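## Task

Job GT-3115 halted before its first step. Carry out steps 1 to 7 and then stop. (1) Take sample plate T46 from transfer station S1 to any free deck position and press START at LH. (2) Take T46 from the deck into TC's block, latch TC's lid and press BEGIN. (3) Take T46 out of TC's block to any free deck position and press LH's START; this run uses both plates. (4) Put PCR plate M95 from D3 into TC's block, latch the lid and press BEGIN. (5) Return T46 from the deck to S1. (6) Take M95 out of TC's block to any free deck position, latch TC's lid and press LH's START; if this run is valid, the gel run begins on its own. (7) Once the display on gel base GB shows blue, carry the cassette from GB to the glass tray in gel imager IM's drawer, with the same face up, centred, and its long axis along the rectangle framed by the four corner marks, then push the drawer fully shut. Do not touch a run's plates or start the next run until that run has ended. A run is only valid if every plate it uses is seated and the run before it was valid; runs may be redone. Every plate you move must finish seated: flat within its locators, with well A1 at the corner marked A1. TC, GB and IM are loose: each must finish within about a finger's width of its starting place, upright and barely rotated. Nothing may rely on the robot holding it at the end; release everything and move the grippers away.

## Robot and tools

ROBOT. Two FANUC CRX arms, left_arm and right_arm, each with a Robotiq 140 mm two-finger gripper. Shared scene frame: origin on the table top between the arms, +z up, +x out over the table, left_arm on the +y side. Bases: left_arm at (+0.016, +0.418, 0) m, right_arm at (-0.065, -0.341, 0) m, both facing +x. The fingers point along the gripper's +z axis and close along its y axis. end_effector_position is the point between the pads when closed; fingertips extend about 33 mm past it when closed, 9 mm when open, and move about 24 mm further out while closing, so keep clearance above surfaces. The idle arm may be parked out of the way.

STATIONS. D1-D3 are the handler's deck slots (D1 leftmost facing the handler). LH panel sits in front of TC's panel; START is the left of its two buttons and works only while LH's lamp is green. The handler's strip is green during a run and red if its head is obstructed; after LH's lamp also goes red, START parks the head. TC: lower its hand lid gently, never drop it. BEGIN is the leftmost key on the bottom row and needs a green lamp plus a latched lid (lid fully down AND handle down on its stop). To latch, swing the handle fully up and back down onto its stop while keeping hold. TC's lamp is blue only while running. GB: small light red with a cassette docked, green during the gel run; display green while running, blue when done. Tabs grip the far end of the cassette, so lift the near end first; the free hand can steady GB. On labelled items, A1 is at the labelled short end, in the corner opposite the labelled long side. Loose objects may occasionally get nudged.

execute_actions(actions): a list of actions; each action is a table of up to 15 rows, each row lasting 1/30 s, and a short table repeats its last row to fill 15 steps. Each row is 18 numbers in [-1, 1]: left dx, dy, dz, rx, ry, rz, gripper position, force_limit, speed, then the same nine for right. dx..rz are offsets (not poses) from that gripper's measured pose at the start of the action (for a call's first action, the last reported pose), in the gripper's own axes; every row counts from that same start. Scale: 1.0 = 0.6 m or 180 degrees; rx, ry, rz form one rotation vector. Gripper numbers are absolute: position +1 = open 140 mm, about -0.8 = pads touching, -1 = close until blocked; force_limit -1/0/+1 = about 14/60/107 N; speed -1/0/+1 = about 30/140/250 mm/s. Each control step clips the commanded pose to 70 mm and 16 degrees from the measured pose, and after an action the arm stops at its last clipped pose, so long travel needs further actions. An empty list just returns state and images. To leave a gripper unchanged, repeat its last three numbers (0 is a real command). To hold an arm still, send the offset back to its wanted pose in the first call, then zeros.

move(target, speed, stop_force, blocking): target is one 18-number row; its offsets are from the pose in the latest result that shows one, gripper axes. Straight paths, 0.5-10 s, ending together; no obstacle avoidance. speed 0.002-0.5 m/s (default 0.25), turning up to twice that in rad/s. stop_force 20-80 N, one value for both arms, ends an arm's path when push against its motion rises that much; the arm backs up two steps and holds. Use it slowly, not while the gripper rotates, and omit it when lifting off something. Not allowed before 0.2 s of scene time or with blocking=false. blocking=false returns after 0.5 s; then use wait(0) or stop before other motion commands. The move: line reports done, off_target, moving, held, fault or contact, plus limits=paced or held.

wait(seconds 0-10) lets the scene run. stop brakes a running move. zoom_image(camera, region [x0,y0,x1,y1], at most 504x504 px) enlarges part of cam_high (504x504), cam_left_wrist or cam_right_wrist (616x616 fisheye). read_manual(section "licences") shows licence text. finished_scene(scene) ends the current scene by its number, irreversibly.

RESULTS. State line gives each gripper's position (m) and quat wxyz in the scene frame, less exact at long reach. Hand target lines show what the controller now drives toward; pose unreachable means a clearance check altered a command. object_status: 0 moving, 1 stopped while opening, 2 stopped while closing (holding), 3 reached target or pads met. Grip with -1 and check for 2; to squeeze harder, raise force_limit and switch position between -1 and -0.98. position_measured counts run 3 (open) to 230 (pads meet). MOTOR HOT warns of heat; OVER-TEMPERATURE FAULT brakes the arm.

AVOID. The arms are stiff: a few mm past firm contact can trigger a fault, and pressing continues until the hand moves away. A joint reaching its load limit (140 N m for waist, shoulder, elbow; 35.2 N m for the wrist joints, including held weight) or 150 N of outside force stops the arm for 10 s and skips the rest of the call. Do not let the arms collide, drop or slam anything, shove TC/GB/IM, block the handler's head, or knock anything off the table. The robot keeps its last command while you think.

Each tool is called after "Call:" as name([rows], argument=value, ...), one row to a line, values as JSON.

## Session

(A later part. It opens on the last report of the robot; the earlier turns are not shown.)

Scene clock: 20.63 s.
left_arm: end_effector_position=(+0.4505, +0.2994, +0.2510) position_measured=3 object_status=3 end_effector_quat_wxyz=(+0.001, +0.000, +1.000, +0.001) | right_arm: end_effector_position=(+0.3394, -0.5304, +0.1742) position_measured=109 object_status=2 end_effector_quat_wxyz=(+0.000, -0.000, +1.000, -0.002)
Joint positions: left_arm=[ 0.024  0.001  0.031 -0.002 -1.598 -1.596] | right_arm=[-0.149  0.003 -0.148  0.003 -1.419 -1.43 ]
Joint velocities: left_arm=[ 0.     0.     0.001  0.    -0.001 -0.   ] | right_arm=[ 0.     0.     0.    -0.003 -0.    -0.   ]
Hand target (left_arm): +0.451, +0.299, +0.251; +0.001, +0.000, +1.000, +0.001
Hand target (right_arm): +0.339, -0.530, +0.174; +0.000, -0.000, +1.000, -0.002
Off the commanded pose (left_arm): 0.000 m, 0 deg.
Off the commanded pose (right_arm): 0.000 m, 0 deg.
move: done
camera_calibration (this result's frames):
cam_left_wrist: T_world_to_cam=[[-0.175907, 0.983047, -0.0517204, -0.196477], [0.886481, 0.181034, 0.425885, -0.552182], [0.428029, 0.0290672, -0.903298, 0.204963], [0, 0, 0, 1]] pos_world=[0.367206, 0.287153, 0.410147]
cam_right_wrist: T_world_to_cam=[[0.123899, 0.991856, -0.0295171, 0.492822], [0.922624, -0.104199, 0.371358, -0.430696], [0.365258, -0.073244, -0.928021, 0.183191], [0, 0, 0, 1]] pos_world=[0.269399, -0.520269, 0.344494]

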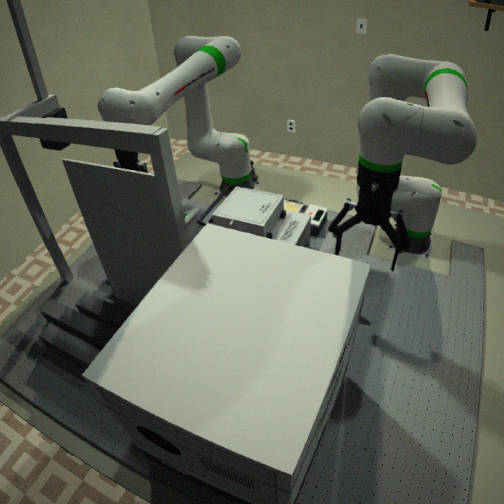

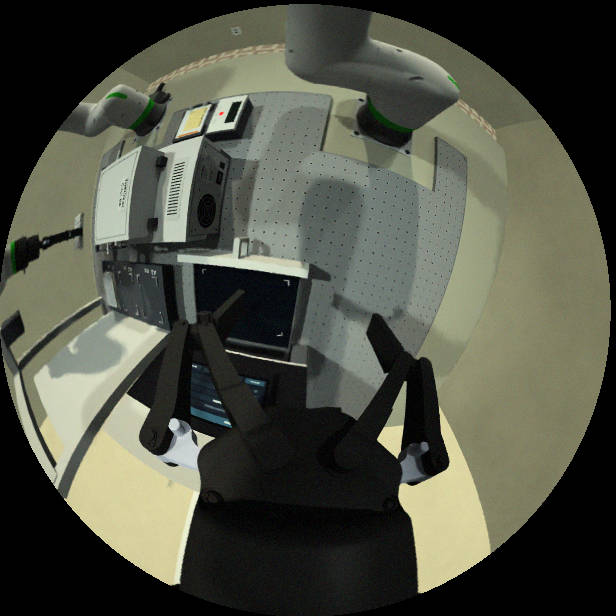

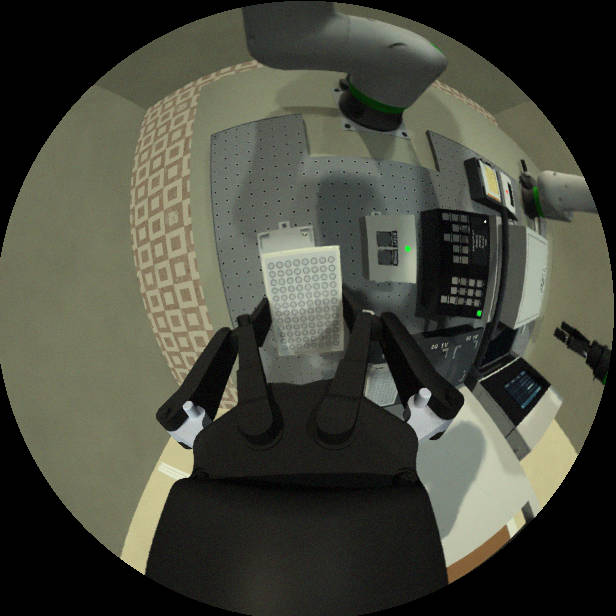

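Call:
move(target=[0,0,0,0,0,0,1,0,0, -0.3797,0.4562,0.1317,0,0,0,-1,-0.2,-0.4], speed=0.4)

Call:
zoom_image(camera="cam_right_wrist", region=[200, 190, 420, 390])

Scene clock: 32.03 s.
left_arm: end_effector_position=(+0.4505, +0.2994, +0.2510) position_measured=3 object_status=3 end_effector_quat_wxyz=(+0.001, +0.000, +1.000, +0.001) | right_arm: end_effector_position=(+0.5218, -0.3096, +0.1138) position_measured=109 object_status=2 end_effector_quat_wxyz=(+0.004, -0.002, +1.000, -0.005)
Joint positions: left_arm=[ 0.024  0.001  0.031 -0.002 -1.598 -1.596] | right_arm=[ 0.275  0.377  0.148  0.013 -1.336 -1.854]
Joint velocities: left_arm=[ 0.     0.001  0.001 -0.001 -0.001  0.   ] | right_arm=[-0.    -0.     0.002 -0.     0.001 -0.   ]
Hand target (left_arm): +0.451, +0.299, +0.251; +0.001, +0.000, +1.000, +0.001
Hand target (right_arm): +0.522, -0.309, +0.113; +0.004, -0.002, +1.000, -0.005
Off the commanded pose (left_arm): 0.000 m, 0 deg.
Off the commanded pose (right_arm): 0.072 m, 1 deg.
FORCE FAULT: contact force on the right arm reached its limit, and that arm stopped for 10 seconds. The contact can be on any part of that arm, not only on its tool. That time counts as 19 of the actions that you can send in this scene. That arm's remaining commands of this call were not run. That arm holds still and accepts commands again. Move the arm away from the contact; if what it grips holds it there, let go first. Pushing or pulling that hard again can fault the arm again.
move: fault (right_arm)
camera_calibration (this result's frames):
cam_left_wrist: T_world_to_cam=[[-0.175907, 0.983047, -0.0517203, -0.196477], [0.886481, 0.181034, 0.425885, -0.552182], [0.428028, 0.0290672, -0.903298, 0.204963], [0, 0, 0, 1]] pos_world=[0.367206, 0.287153, 0.410147]
cam_right_wrist: T_world_to_cam=[[0.12115, 0.991996, -0.0355999, 0.251664], [0.919937, -0.0987329, 0.37943, -0.551356], [0.372878, -0.0787176, -0.924535, 0.0705668], [0, 0, 0, 1]] pos_world=[0.450411, -0.298532, 0.283402]

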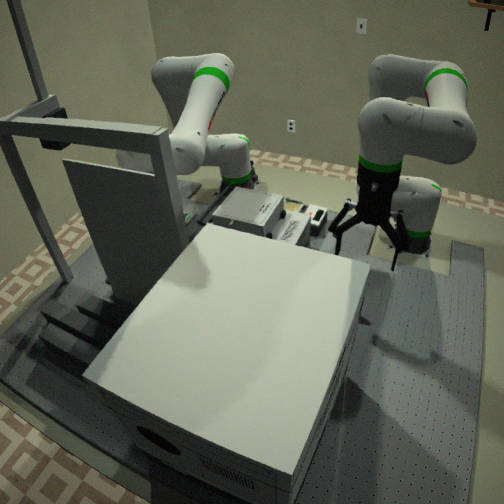

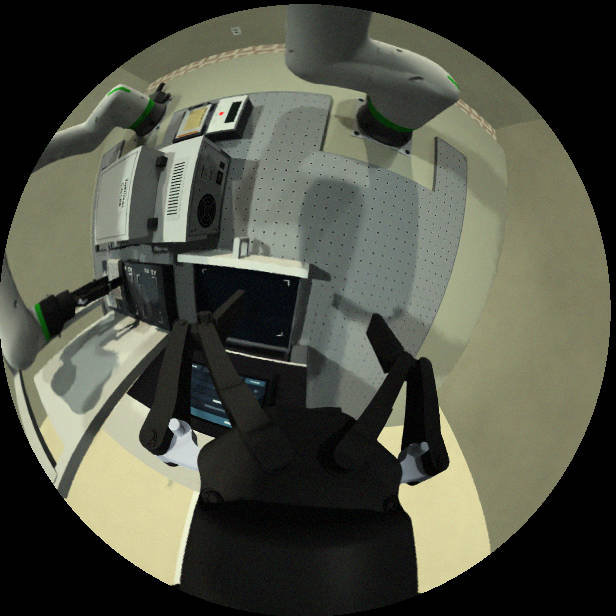

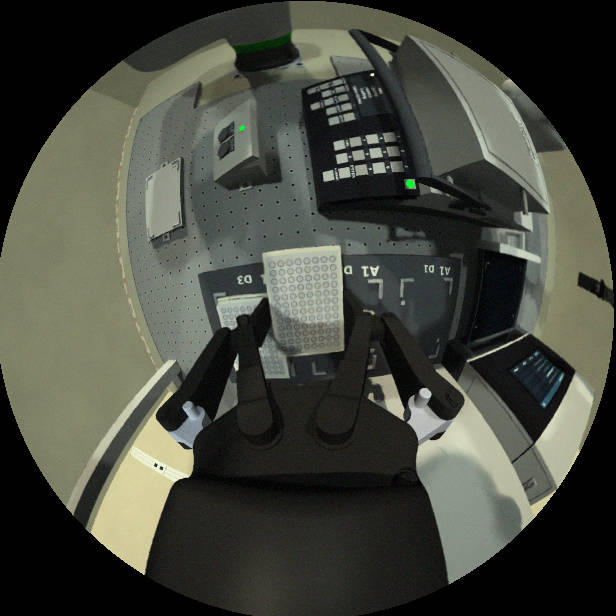

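Region (200, 190, 420, 390) of cam_right_wrist's 616x616 image, scaled by 2.291, with more detail than that image has; it fills the top 458 rows of this view, and the rest is white.

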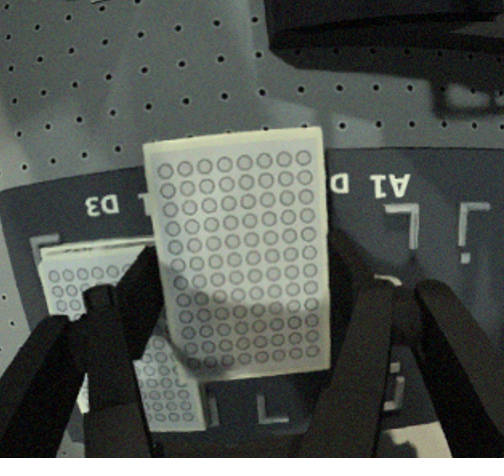

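Call:
move(target=[0,0,0,0,0,0,1,0,0, 0,0,-0.035,0,0,0,-1,-0.2,-0.4], speed=0.1)

Call:
move(target=[0,0,0,0,0,0,1,0,0, -0.078,0.079,0.008,-0.0032,0.0025,-0.001,-1,-0.2,-0.4], speed=0.15)

Call:
zoom_image(camera="cam_right_wrist", region=[200, 190, 420, 390])

Scene clock: 33.57 s.
left_arm: end_effector_position=(+0.4505, +0.2994, +0.2510) position_measured=3 object_status=3 end_effector_quat_wxyz=(+0.001, +0.000, +1.000, +0.001) | right_arm: end_effector_position=(+0.5217, -0.3095, +0.1348) position_measured=109 object_status=2 end_effector_quat_wxyz=(+0.004, -0.002, +1.000, -0.005)
Joint positions: left_arm=[ 0.024  0.001  0.031 -0.002 -1.598 -1.596] | right_arm=[ 0.275  0.366  0.183  0.013 -1.382 -1.854]
Joint velocities: left_arm=[-0.    -0.    -0.001  0.    -0.002  0.   ] | right_arm=[-0.     0.     0.001  0.001 -0.     0.001]
Hand target (left_arm): +0.451, +0.299, +0.251; +0.001, +0.000, +1.000, +0.001
Hand target (right_arm): +0.522, -0.309, +0.135; +0.004, -0.002, +1.000, -0.005
Off the commanded pose (left_arm): 0.000 m, 0 deg.
Off the commanded pose (right_arm): 0.000 m, 0 deg.
move: done
camera_calibration (this result's frames):
cam_left_wrist: T_world_to_cam=[[-0.175907, 0.983047, -0.0517203, -0.196477], [0.886481, 0.181034, 0.425885, -0.552182], [0.428028, 0.0290672, -0.903298, 0.204963], [0, 0, 0, 1]] pos_world=[0.367206, 0.287153, 0.410147]
cam_right_wrist: T_world_to_cam=[[0.121326, 0.991972, -0.0356626, 0.252207], [0.919902, -0.0988688, 0.37948, -0.559208], [0.372907, -0.078847, -0.924513, 0.0900111], [0, 0, 0, 1]] pos_world=[0.450252, -0.298373, 0.304419]

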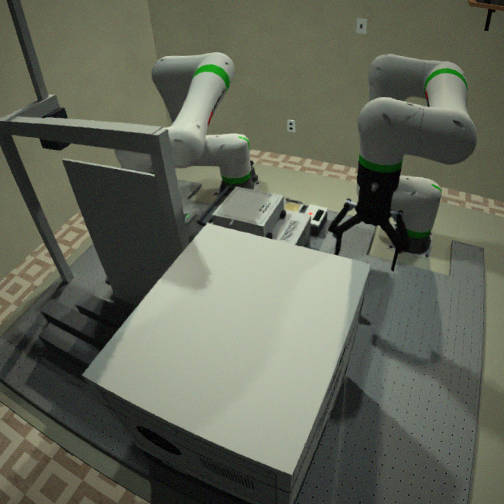

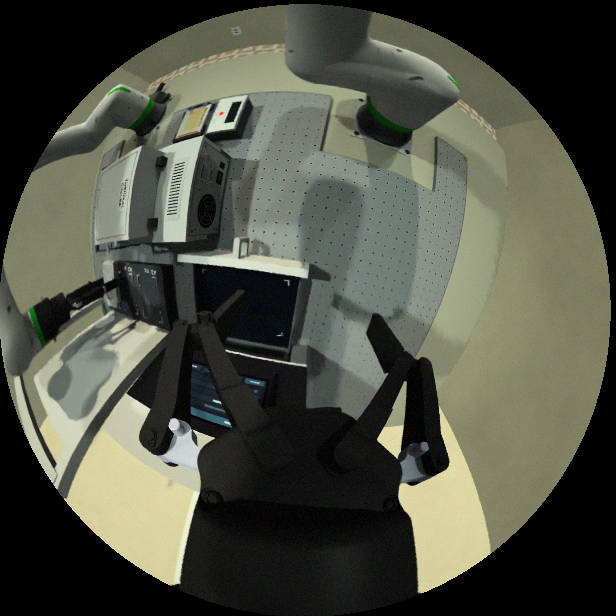

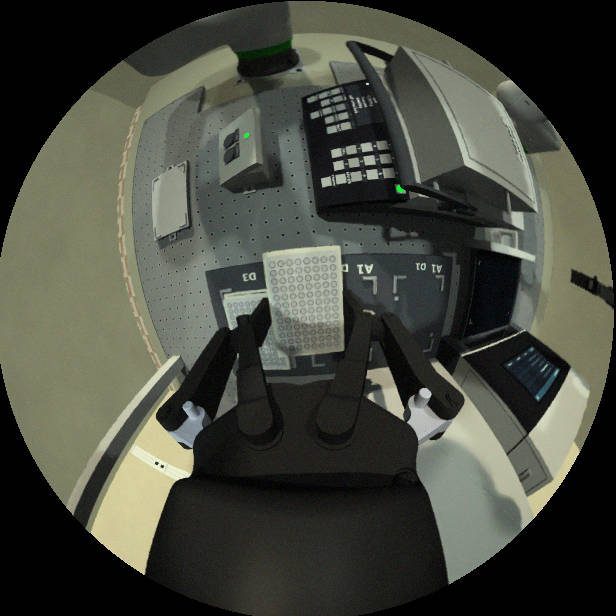

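Scene clock: 34.37 s.
left_arm: end_effector_position=(+0.4505, +0.2994, +0.2510) position_measured=3 object_status=3 end_effector_quat_wxyz=(+0.001, +0.000, +1.000, +0.001) | right_arm: end_effector_position=(+0.5683, -0.2619, +0.1299) position_measured=109 object_status=2 end_effector_quat_wxyz=(+0.001, -0.003, +1.000, -0.000)
Joint positions: left_arm=[ 0.024  0.001  0.031 -0.002 -1.598 -1.596] | right_arm=[ 0.321  0.505  0.371  0.001 -1.436 -1.894]
Joint velocities: left_arm=[ 0.     0.    -0.001 -0.002  0.002 -0.001] | right_arm=[-0.     0.001  0.001 -0.    -0.    -0.   ]
Hand target (left_arm): +0.451, +0.299, +0.251; +0.001, +0.000, +1.000, +0.001
Hand target (right_arm): +0.568, -0.262, +0.130; +0.000, -0.003, +1.000, -0.000
Off the commanded pose (left_arm): 0.000 m, 0 deg.
Off the commanded pose (right_arm): 0.000 m, 0 deg.
move: done
camera_calibration (this result's frames):
cam_left_wrist: T_world_to_cam=[[-0.175907, 0.983047, -0.0517203, -0.196477], [0.886481, 0.181034, 0.425885, -0.552182], [0.428029, 0.0290672, -0.903298, 0.204963], [0, 0, 0, 1]] pos_world=[0.367206, 0.287153, 0.410147]
cam_right_wrist: T_world_to_cam=[[0.118104, 0.992644, -0.0266403, 0.199993], [0.923119, -0.099867, 0.37132, -0.596586], [0.365928, -0.0684467, -0.928123, 0.0790352], [0, 0, 0, 1]] pos_world=[0.498179, -0.252691, 0.300207]

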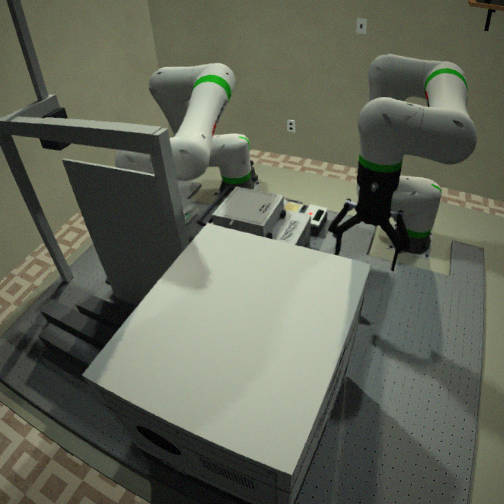

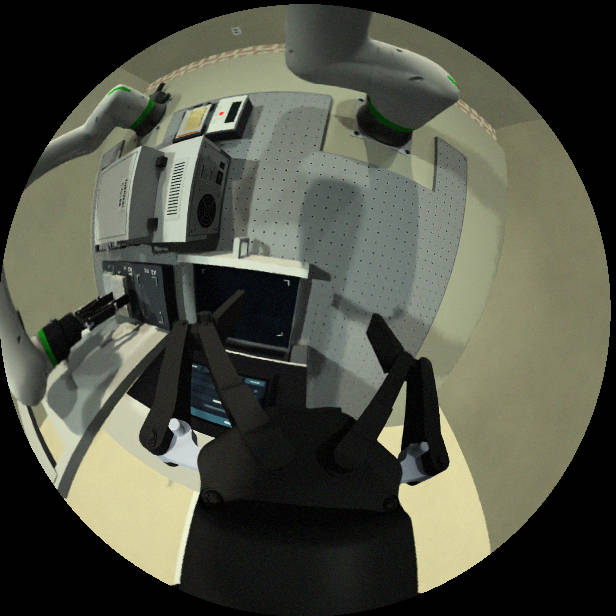

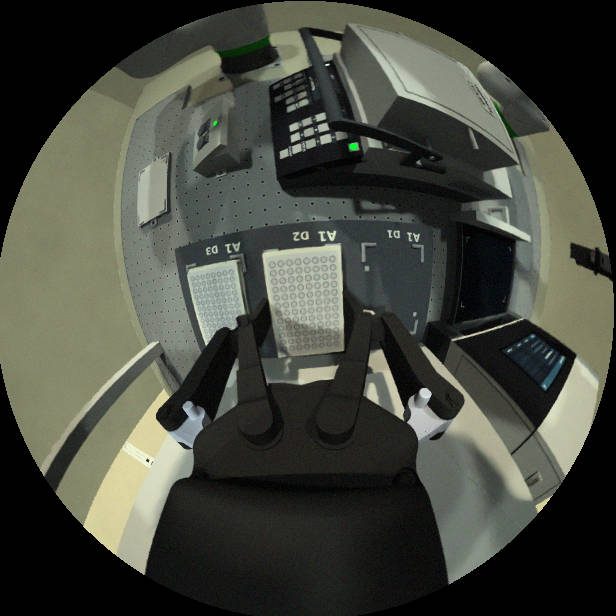

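Region (200, 190, 420, 390) of cam_right_wrist's 616x616 image, scaled by 2.291, with more detail than that image has; it fills the top 458 rows of this view, and the rest is white.

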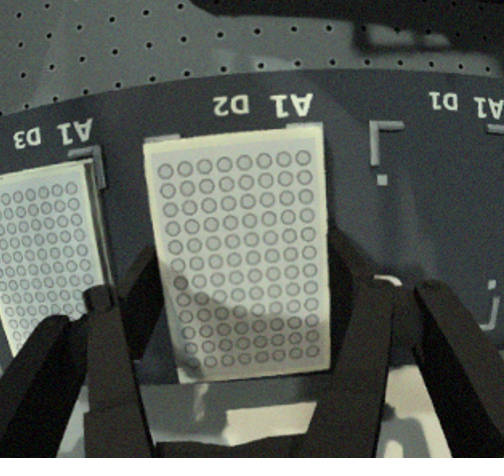

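Call:
move(target=[0,0,0,0,0,0,1,0,0, 0,0,0.031,0,0,0.0013,-1,-0.2,-0.4], speed=0.04, stop_force=25)

Call:
zoom_image(camera="cam_right_wrist", region=[240, 220, 370, 300])

Call:
zoom_image(camera="cam_right_wrist", region=[240, 300, 380, 390])

Scene clock: 35.30 s.
left_arm: end_effector_position=(+0.4505, +0.2994, +0.2510) position_measured=3 object_status=3 end_effector_quat_wxyz=(+0.001, +0.000, +1.000, +0.001) | right_arm: end_effector_position=(+0.5683, -0.2618, +0.1113) position_measured=109 object_status=2 end_effector_quat_wxyz=(+0.000, -0.001, +1.000, -0.000)
Joint positions: left_arm=[ 0.024  0.001  0.031 -0.002 -1.598 -1.596] | right_arm=[ 0.321  0.512  0.338  0.001 -1.396 -1.898]
Joint velocities: left_arm=[-0.    -0.    -0.     0.001  0.    -0.   ] | right_arm=[ 0.    -0.     0.    -0.001  0.    -0.   ]
Hand target (left_arm): +0.451, +0.299, +0.251; +0.001, +0.000, +1.000, +0.001
Hand target (right_arm): +0.568, -0.262, +0.111; +0.001, -0.001, +1.000, -0.000
Off the commanded pose (left_arm): 0.000 m, 0 deg.
Off the commanded pose (right_arm): 0.000 m, 0 deg.
move: done
camera_calibration (this result's frames):
cam_left_wrist: T_world_to_cam=[[-0.175907, 0.983047, -0.0517204, -0.196478], [0.886481, 0.181034, 0.425885, -0.552182], [0.428028, 0.0290671, -0.903298, 0.204963], [0, 0, 0, 1]] pos_world=[0.367206, 0.287153, 0.410147]
cam_right_wrist: T_world_to_cam=[[0.122062, 0.992166, -0.0265944, 0.197073], [0.922729, -0.103568, 0.371276, -0.590401], [0.365613, -0.0698581, -0.928142, 0.0615674], [0, 0, 0, 1]] pos_world=[0.498215, -0.252375, 0.281586]

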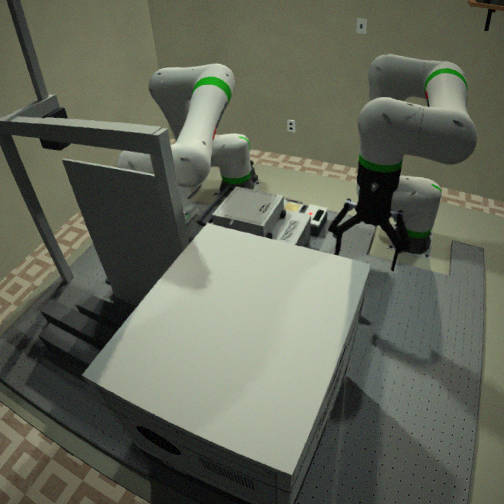

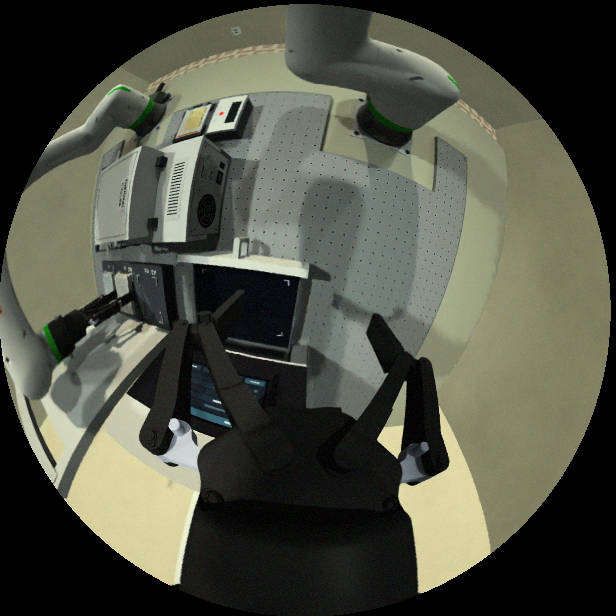

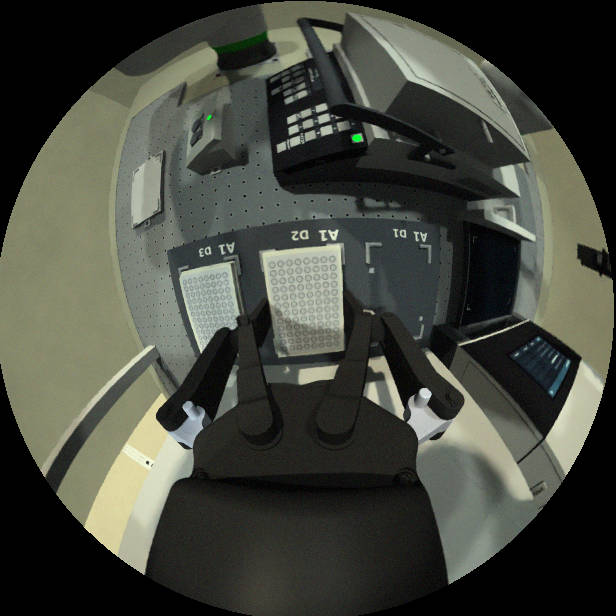

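Region (240, 220, 370, 300) of cam_right_wrist's 616x616 image, scaled by 3.877, with more detail than that image has; it fills the top 310 rows of this view, and the rest is white.

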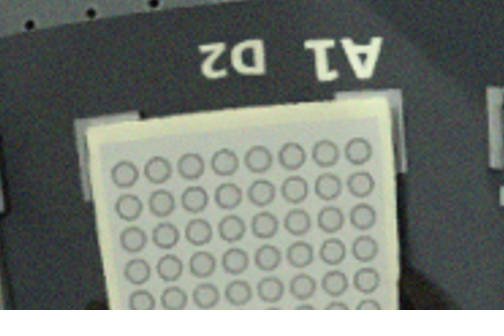

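Region (240, 300, 380, 390) of cam_right_wrist's 616x616 image, scaled by 3.600, with more detail than that image has; it fills the top 324 rows of this view, and the rest is white.

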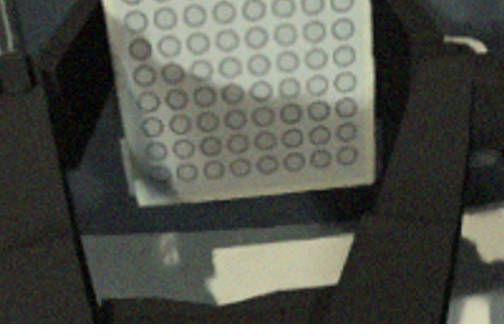

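Call:
execute_actions(actions=[])

Scene clock: 35.77 s.
left_arm: end_effector_position=(+0.4505, +0.2994, +0.2510) position_measured=3 object_status=3 end_effector_quat_wxyz=(+0.001, +0.000, +1.000, +0.001) | right_arm: end_effector_position=(+0.5683, -0.2618, +0.1113) position_measured=109 object_status=2 end_effector_quat_wxyz=(+0.000, -0.001, +1.000, -0.000)
Joint positions: left_arm=[ 0.024  0.001  0.031 -0.002 -1.598 -1.596] | right_arm=[ 0.321  0.512  0.338  0.001 -1.396 -1.898]
Joint velocities: left_arm=[ 0.    -0.    -0.001 -0.     0.     0.   ] | right_arm=[-0.001 -0.001 -0.001 -0.     0.    -0.   ]
Hand target (left_arm): +0.451, +0.299, +0.251; +0.001, +0.000, +1.000, +0.001
Hand target (right_arm): +0.568, -0.262, +0.111; +0.001, -0.001, +1.000, -0.000
Off the commanded pose (left_arm): 0.000 m, 0 deg.
Off the commanded pose (right_arm): 0.000 m, 0 deg.
camera_calibration (this result's frames):
cam_left_wrist: T_world_to_cam=[[-0.175907, 0.983047, -0.0517203, -0.196478], [0.886481, 0.181034, 0.425885, -0.552182], [0.428028, 0.0290673, -0.903298, 0.204963], [0, 0, 0, 1]] pos_world=[0.367206, 0.287153, 0.410147]
cam_right_wrist: T_world_to_cam=[[0.122033, 0.99217, -0.0265891, 0.197072], [0.922727, -0.103542, 0.371286, -0.590392], [0.365625, -0.0698436, -0.928138, 0.0615719], [0, 0, 0, 1]] pos_world=[0.498209, -0.252359, 0.281591]

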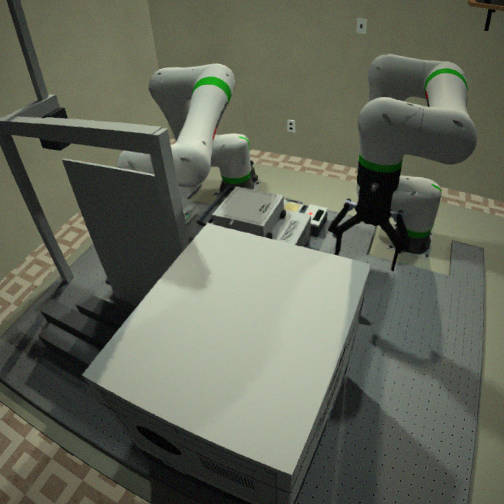

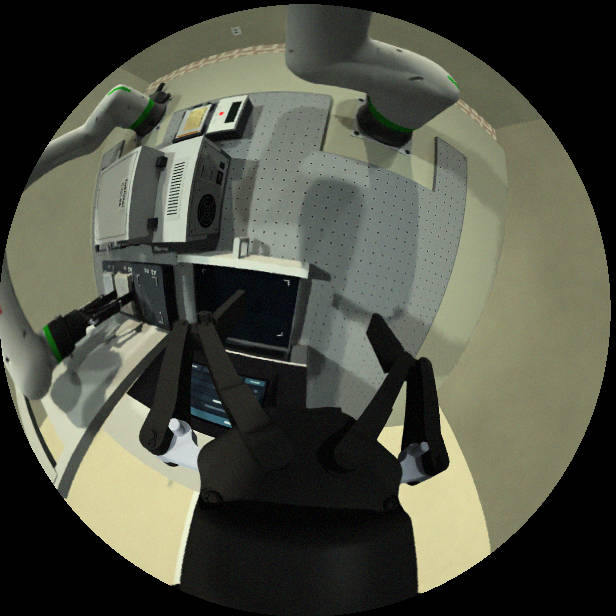

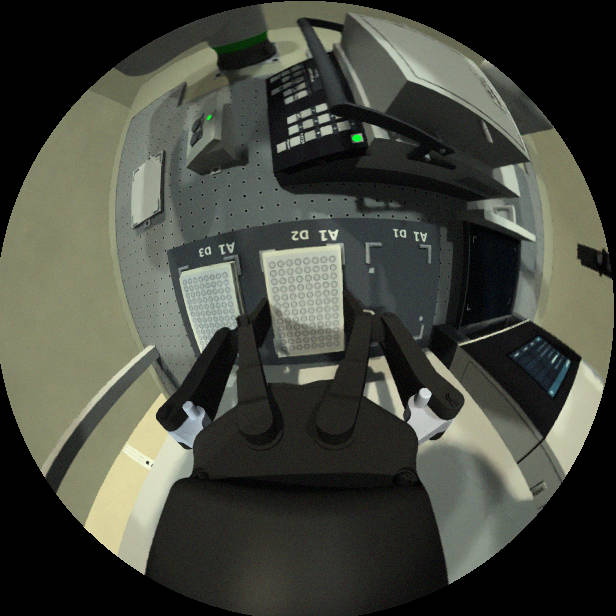

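Call:
move(target=[0,0,0,0,0,0,1,0,0, 0,0,0.02,0,0,0,-1,-0.2,-0.4], speed=0.008, stop_force=20)

Scene clock: 36.87 s.
left_arm: end_effector_position=(+0.4505, +0.2994, +0.2510) position_measured=3 object_status=3 end_effector_quat_wxyz=(+0.001, +0.000, +1.000, +0.001) | right_arm: end_effector_position=(+0.5683, -0.2618, +0.1059) position_measured=109 object_status=2 end_effector_quat_wxyz=(+0.001, -0.001, +1.000, -0.000)
Joint positions: left_arm=[ 0.024  0.001  0.031 -0.002 -1.598 -1.596] | right_arm=[ 0.321  0.515  0.329  0.001 -1.384 -1.898]
Joint velocities: left_arm=[-0.    -0.     0.001 -0.001  0.     0.   ] | right_arm=[-0.    -0.001  0.003 -0.    -0.001 -0.   ]
Hand target (left_arm): +0.451, +0.299, +0.251; +0.001, +0.000, +1.000, +0.001
Hand target (right_arm): +0.568, -0.262, +0.106; +0.001, -0.001, +1.000, -0.000
Off the commanded pose (left_arm): 0.000 m, 0 deg.
Off the commanded pose (right_arm): 0.007 m, 0 deg.
move: contact (right_arm)
camera_calibration (this result's frames):
cam_left_wrist: T_world_to_cam=[[-0.175907, 0.983047, -0.0517203, -0.196478], [0.886481, 0.181034, 0.425885, -0.552182], [0.428029, 0.0290671, -0.903298, 0.204963], [0, 0, 0, 1]] pos_world=[0.367206, 0.287153, 0.410147]
cam_right_wrist: T_world_to_cam=[[0.121979, 0.992177, -0.0265661, 0.196919], [0.922716, -0.103497, 0.371326, -0.588384], [0.365672, -0.0698072, -0.928122, 0.0565246], [0, 0, 0, 1]] pos_world=[0.498222, -0.252329, 0.276175]

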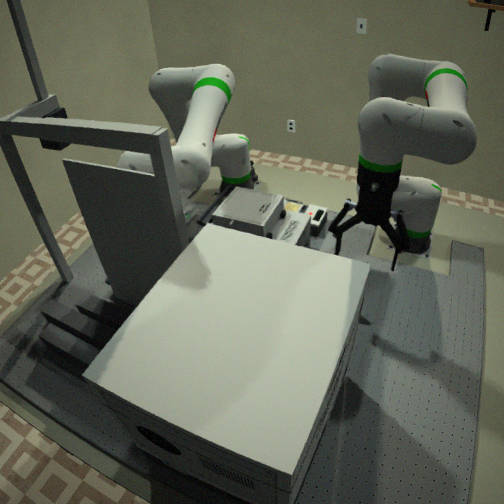

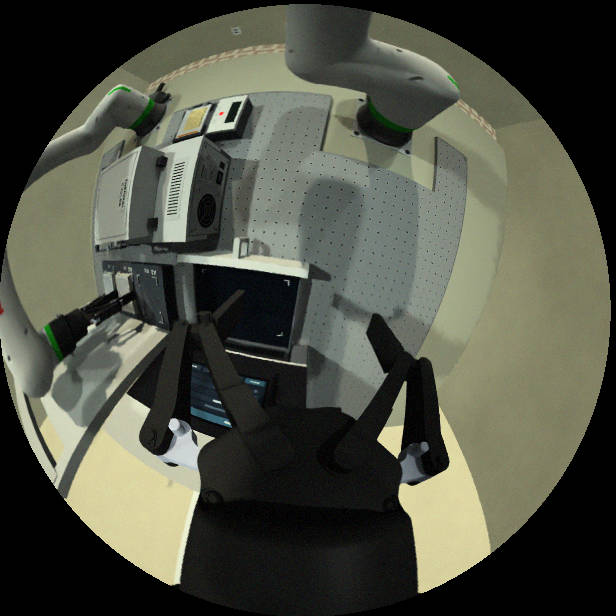

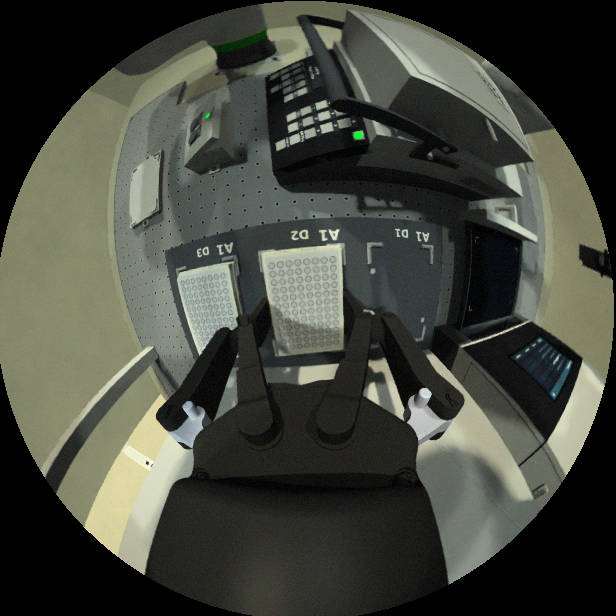

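Call:
zoom_image(camera="cam_right_wrist", region=[230, 220, 390, 380])

Region (230, 220, 390, 380) of cam_right_wrist's 616x616 image, scaled by 3.150, with more detail than that image has.

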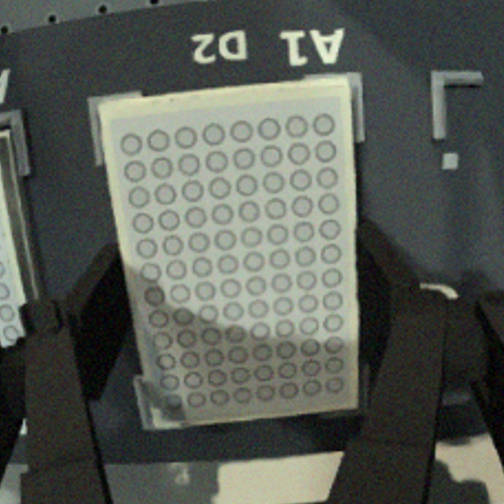

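Call:
move(target=[0,0,0,0,0,0,1,0,0, -0.0025,0,-0.002,0,0,0,-1,-0.2,-0.4], speed=0.01)

Call:
move(target=[0,0,0,0,0,0,1,0,0, 0,0,0.014,0,0,0,-1,-0.2,-0.4], speed=0.008, stop_force=20)

Scene clock: 38.10 s.
left_arm: end_effector_position=(+0.4505, +0.2994, +0.2510) position_measured=3 object_status=3 end_effector_quat_wxyz=(+0.001, +0.000, +1.000, +0.001) | right_arm: end_effector_position=(+0.5699, -0.2618, +0.1071) position_measured=109 object_status=2 end_effector_quat_wxyz=(+0.001, -0.001, +1.000, -0.000)
Joint positions: left_arm=[ 0.024  0.001  0.031 -0.002 -1.598 -1.596] | right_arm=[ 0.32   0.518  0.336  0.001 -1.388 -1.897]
Joint velocities: left_arm=[-0.    -0.    -0.    -0.002  0.     0.   ] | right_arm=[-0.     0.     0.002  0.    -0.001  0.   ]
Hand target (left_arm): +0.451, +0.299, +0.251; +0.001, +0.000, +1.000, +0.001
Hand target (right_arm): +0.570, -0.262, +0.107; +0.001, -0.001, +1.000, -0.000
Off the commanded pose (left_arm): 0.000 m, 0 deg.
Off the commanded pose (right_arm): 0.000 m, 0 deg.
move: done
camera_calibration (this result's frames):
cam_left_wrist: T_world_to_cam=[[-0.175907, 0.983047, -0.0517203, -0.196478], [0.886481, 0.181034, 0.425885, -0.552181], [0.428028, 0.0290671, -0.903298, 0.204964], [0, 0, 0, 1]] pos_world=[0.367206, 0.287153, 0.410147]
cam_right_wrist: T_world_to_cam=[[0.122045, 0.99217, -0.0265131, 0.196722], [0.922664, -0.10357, 0.371435, -0.590263], [0.365781, -0.0697947, -0.92808, 0.0570242], [0, 0, 0, 1]] pos_world=[0.499747, -0.252335, 0.277383]

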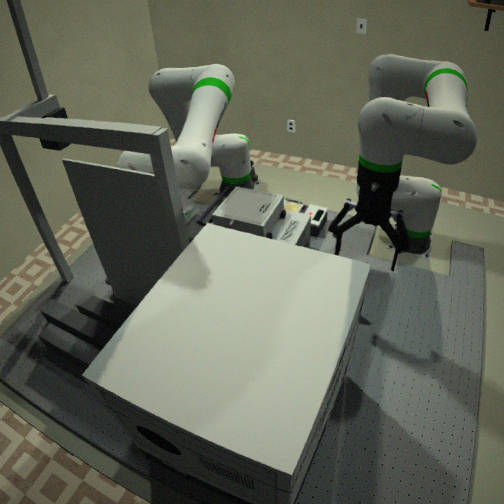

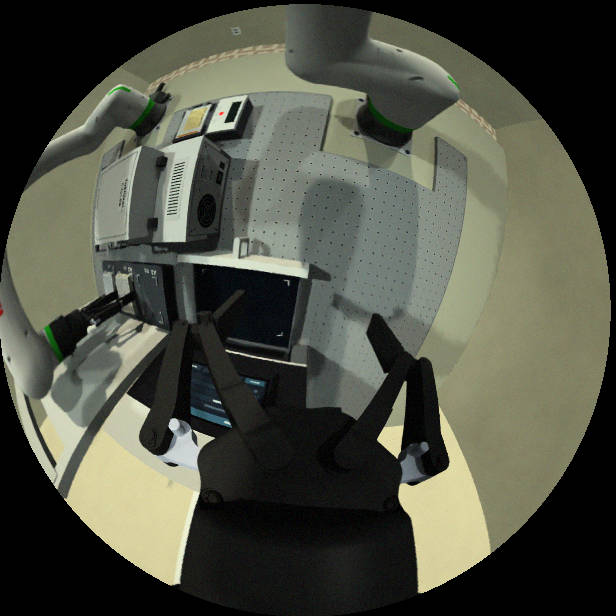

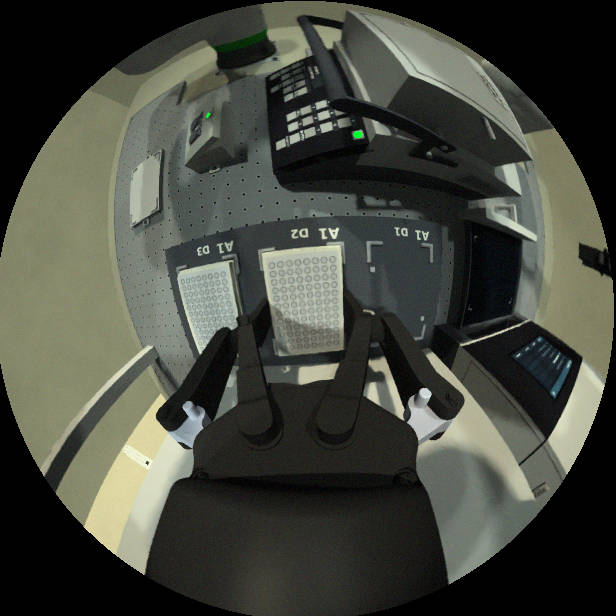

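Scene clock: 38.87 s.
left_arm: end_effector_position=(+0.4505, +0.2994, +0.2510) position_measured=3 object_status=3 end_effector_quat_wxyz=(+0.001, +0.000, +1.000, +0.001) | right_arm: end_effector_position=(+0.5700, -0.2618, +0.1036) position_measured=109 object_status=2 end_effector_quat_wxyz=(+0.001, -0.001, +1.000, -0.000)
Joint positions: left_arm=[ 0.024  0.001  0.031 -0.002 -1.598 -1.596] | right_arm=[ 0.32   0.52   0.33   0.001 -1.38  -1.897]
Joint velocities: left_arm=[-0.     0.     0.     0.001  0.    -0.   ] | right_arm=[ 0.    -0.001  0.002  0.    -0.002  0.   ]
Hand target (left_arm): +0.451, +0.299, +0.251; +0.001, +0.000, +1.000, +0.001
Hand target (right_arm): +0.570, -0.262, +0.104; +0.001, -0.001, +1.000, -0.000
Off the commanded pose (left_arm): 0.000 m, 0 deg.
Off the commanded pose (right_arm): 0.005 m, 0 deg.
move: contact (right_arm)
camera_calibration (this result's frames):
cam_left_wrist: T_world_to_cam=[[-0.175907, 0.983047, -0.0517204, -0.196478], [0.886481, 0.181034, 0.425885, -0.552182], [0.428028, 0.029067, -0.903298, 0.204963], [0, 0, 0, 1]] pos_world=[0.367206, 0.287153, 0.410147]
cam_right_wrist: T_world_to_cam=[[0.122025, 0.992173, -0.0265221, 0.196647], [0.922589, -0.103533, 0.371631, -0.588988], [0.365976, -0.0698173, -0.928002, 0.0535896], [0, 0, 0, 1]] pos_world=[0.499786, -0.252346, 0.273833]

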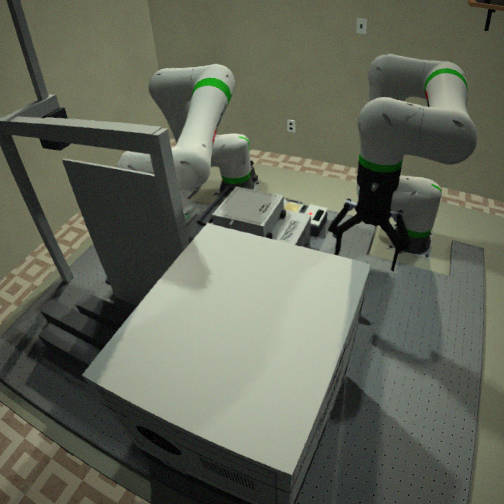

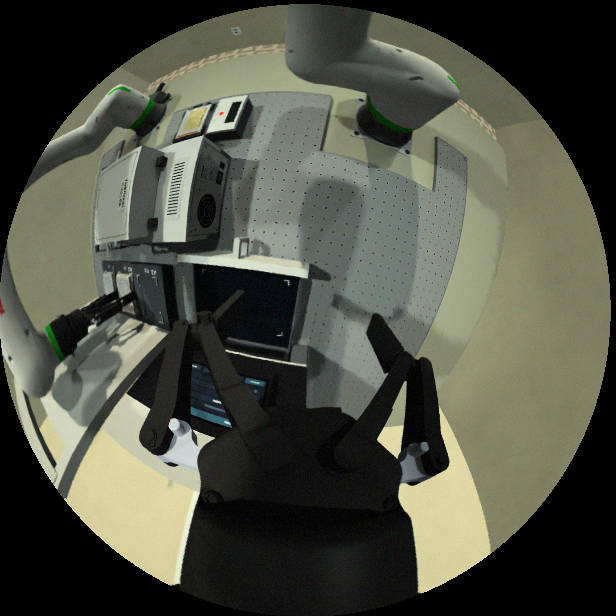

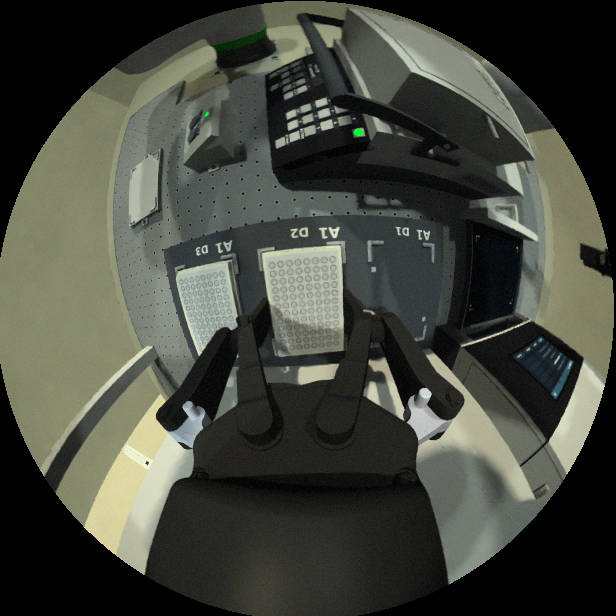

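Call:
zoom_image(camera="cam_right_wrist", region=[230, 220, 390, 380])

Region (230, 220, 390, 380) of cam_right_wrist's 616x616 image, scaled by 3.150, with more detail than that image has.

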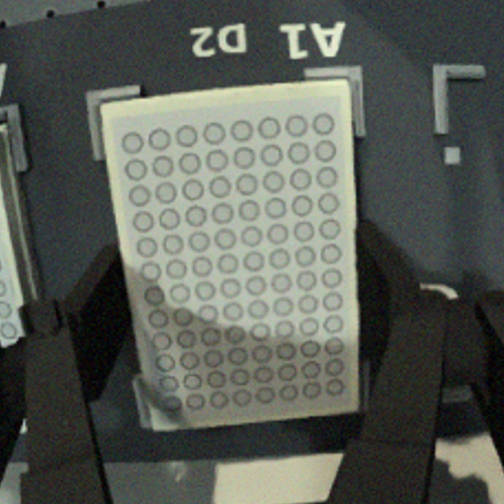

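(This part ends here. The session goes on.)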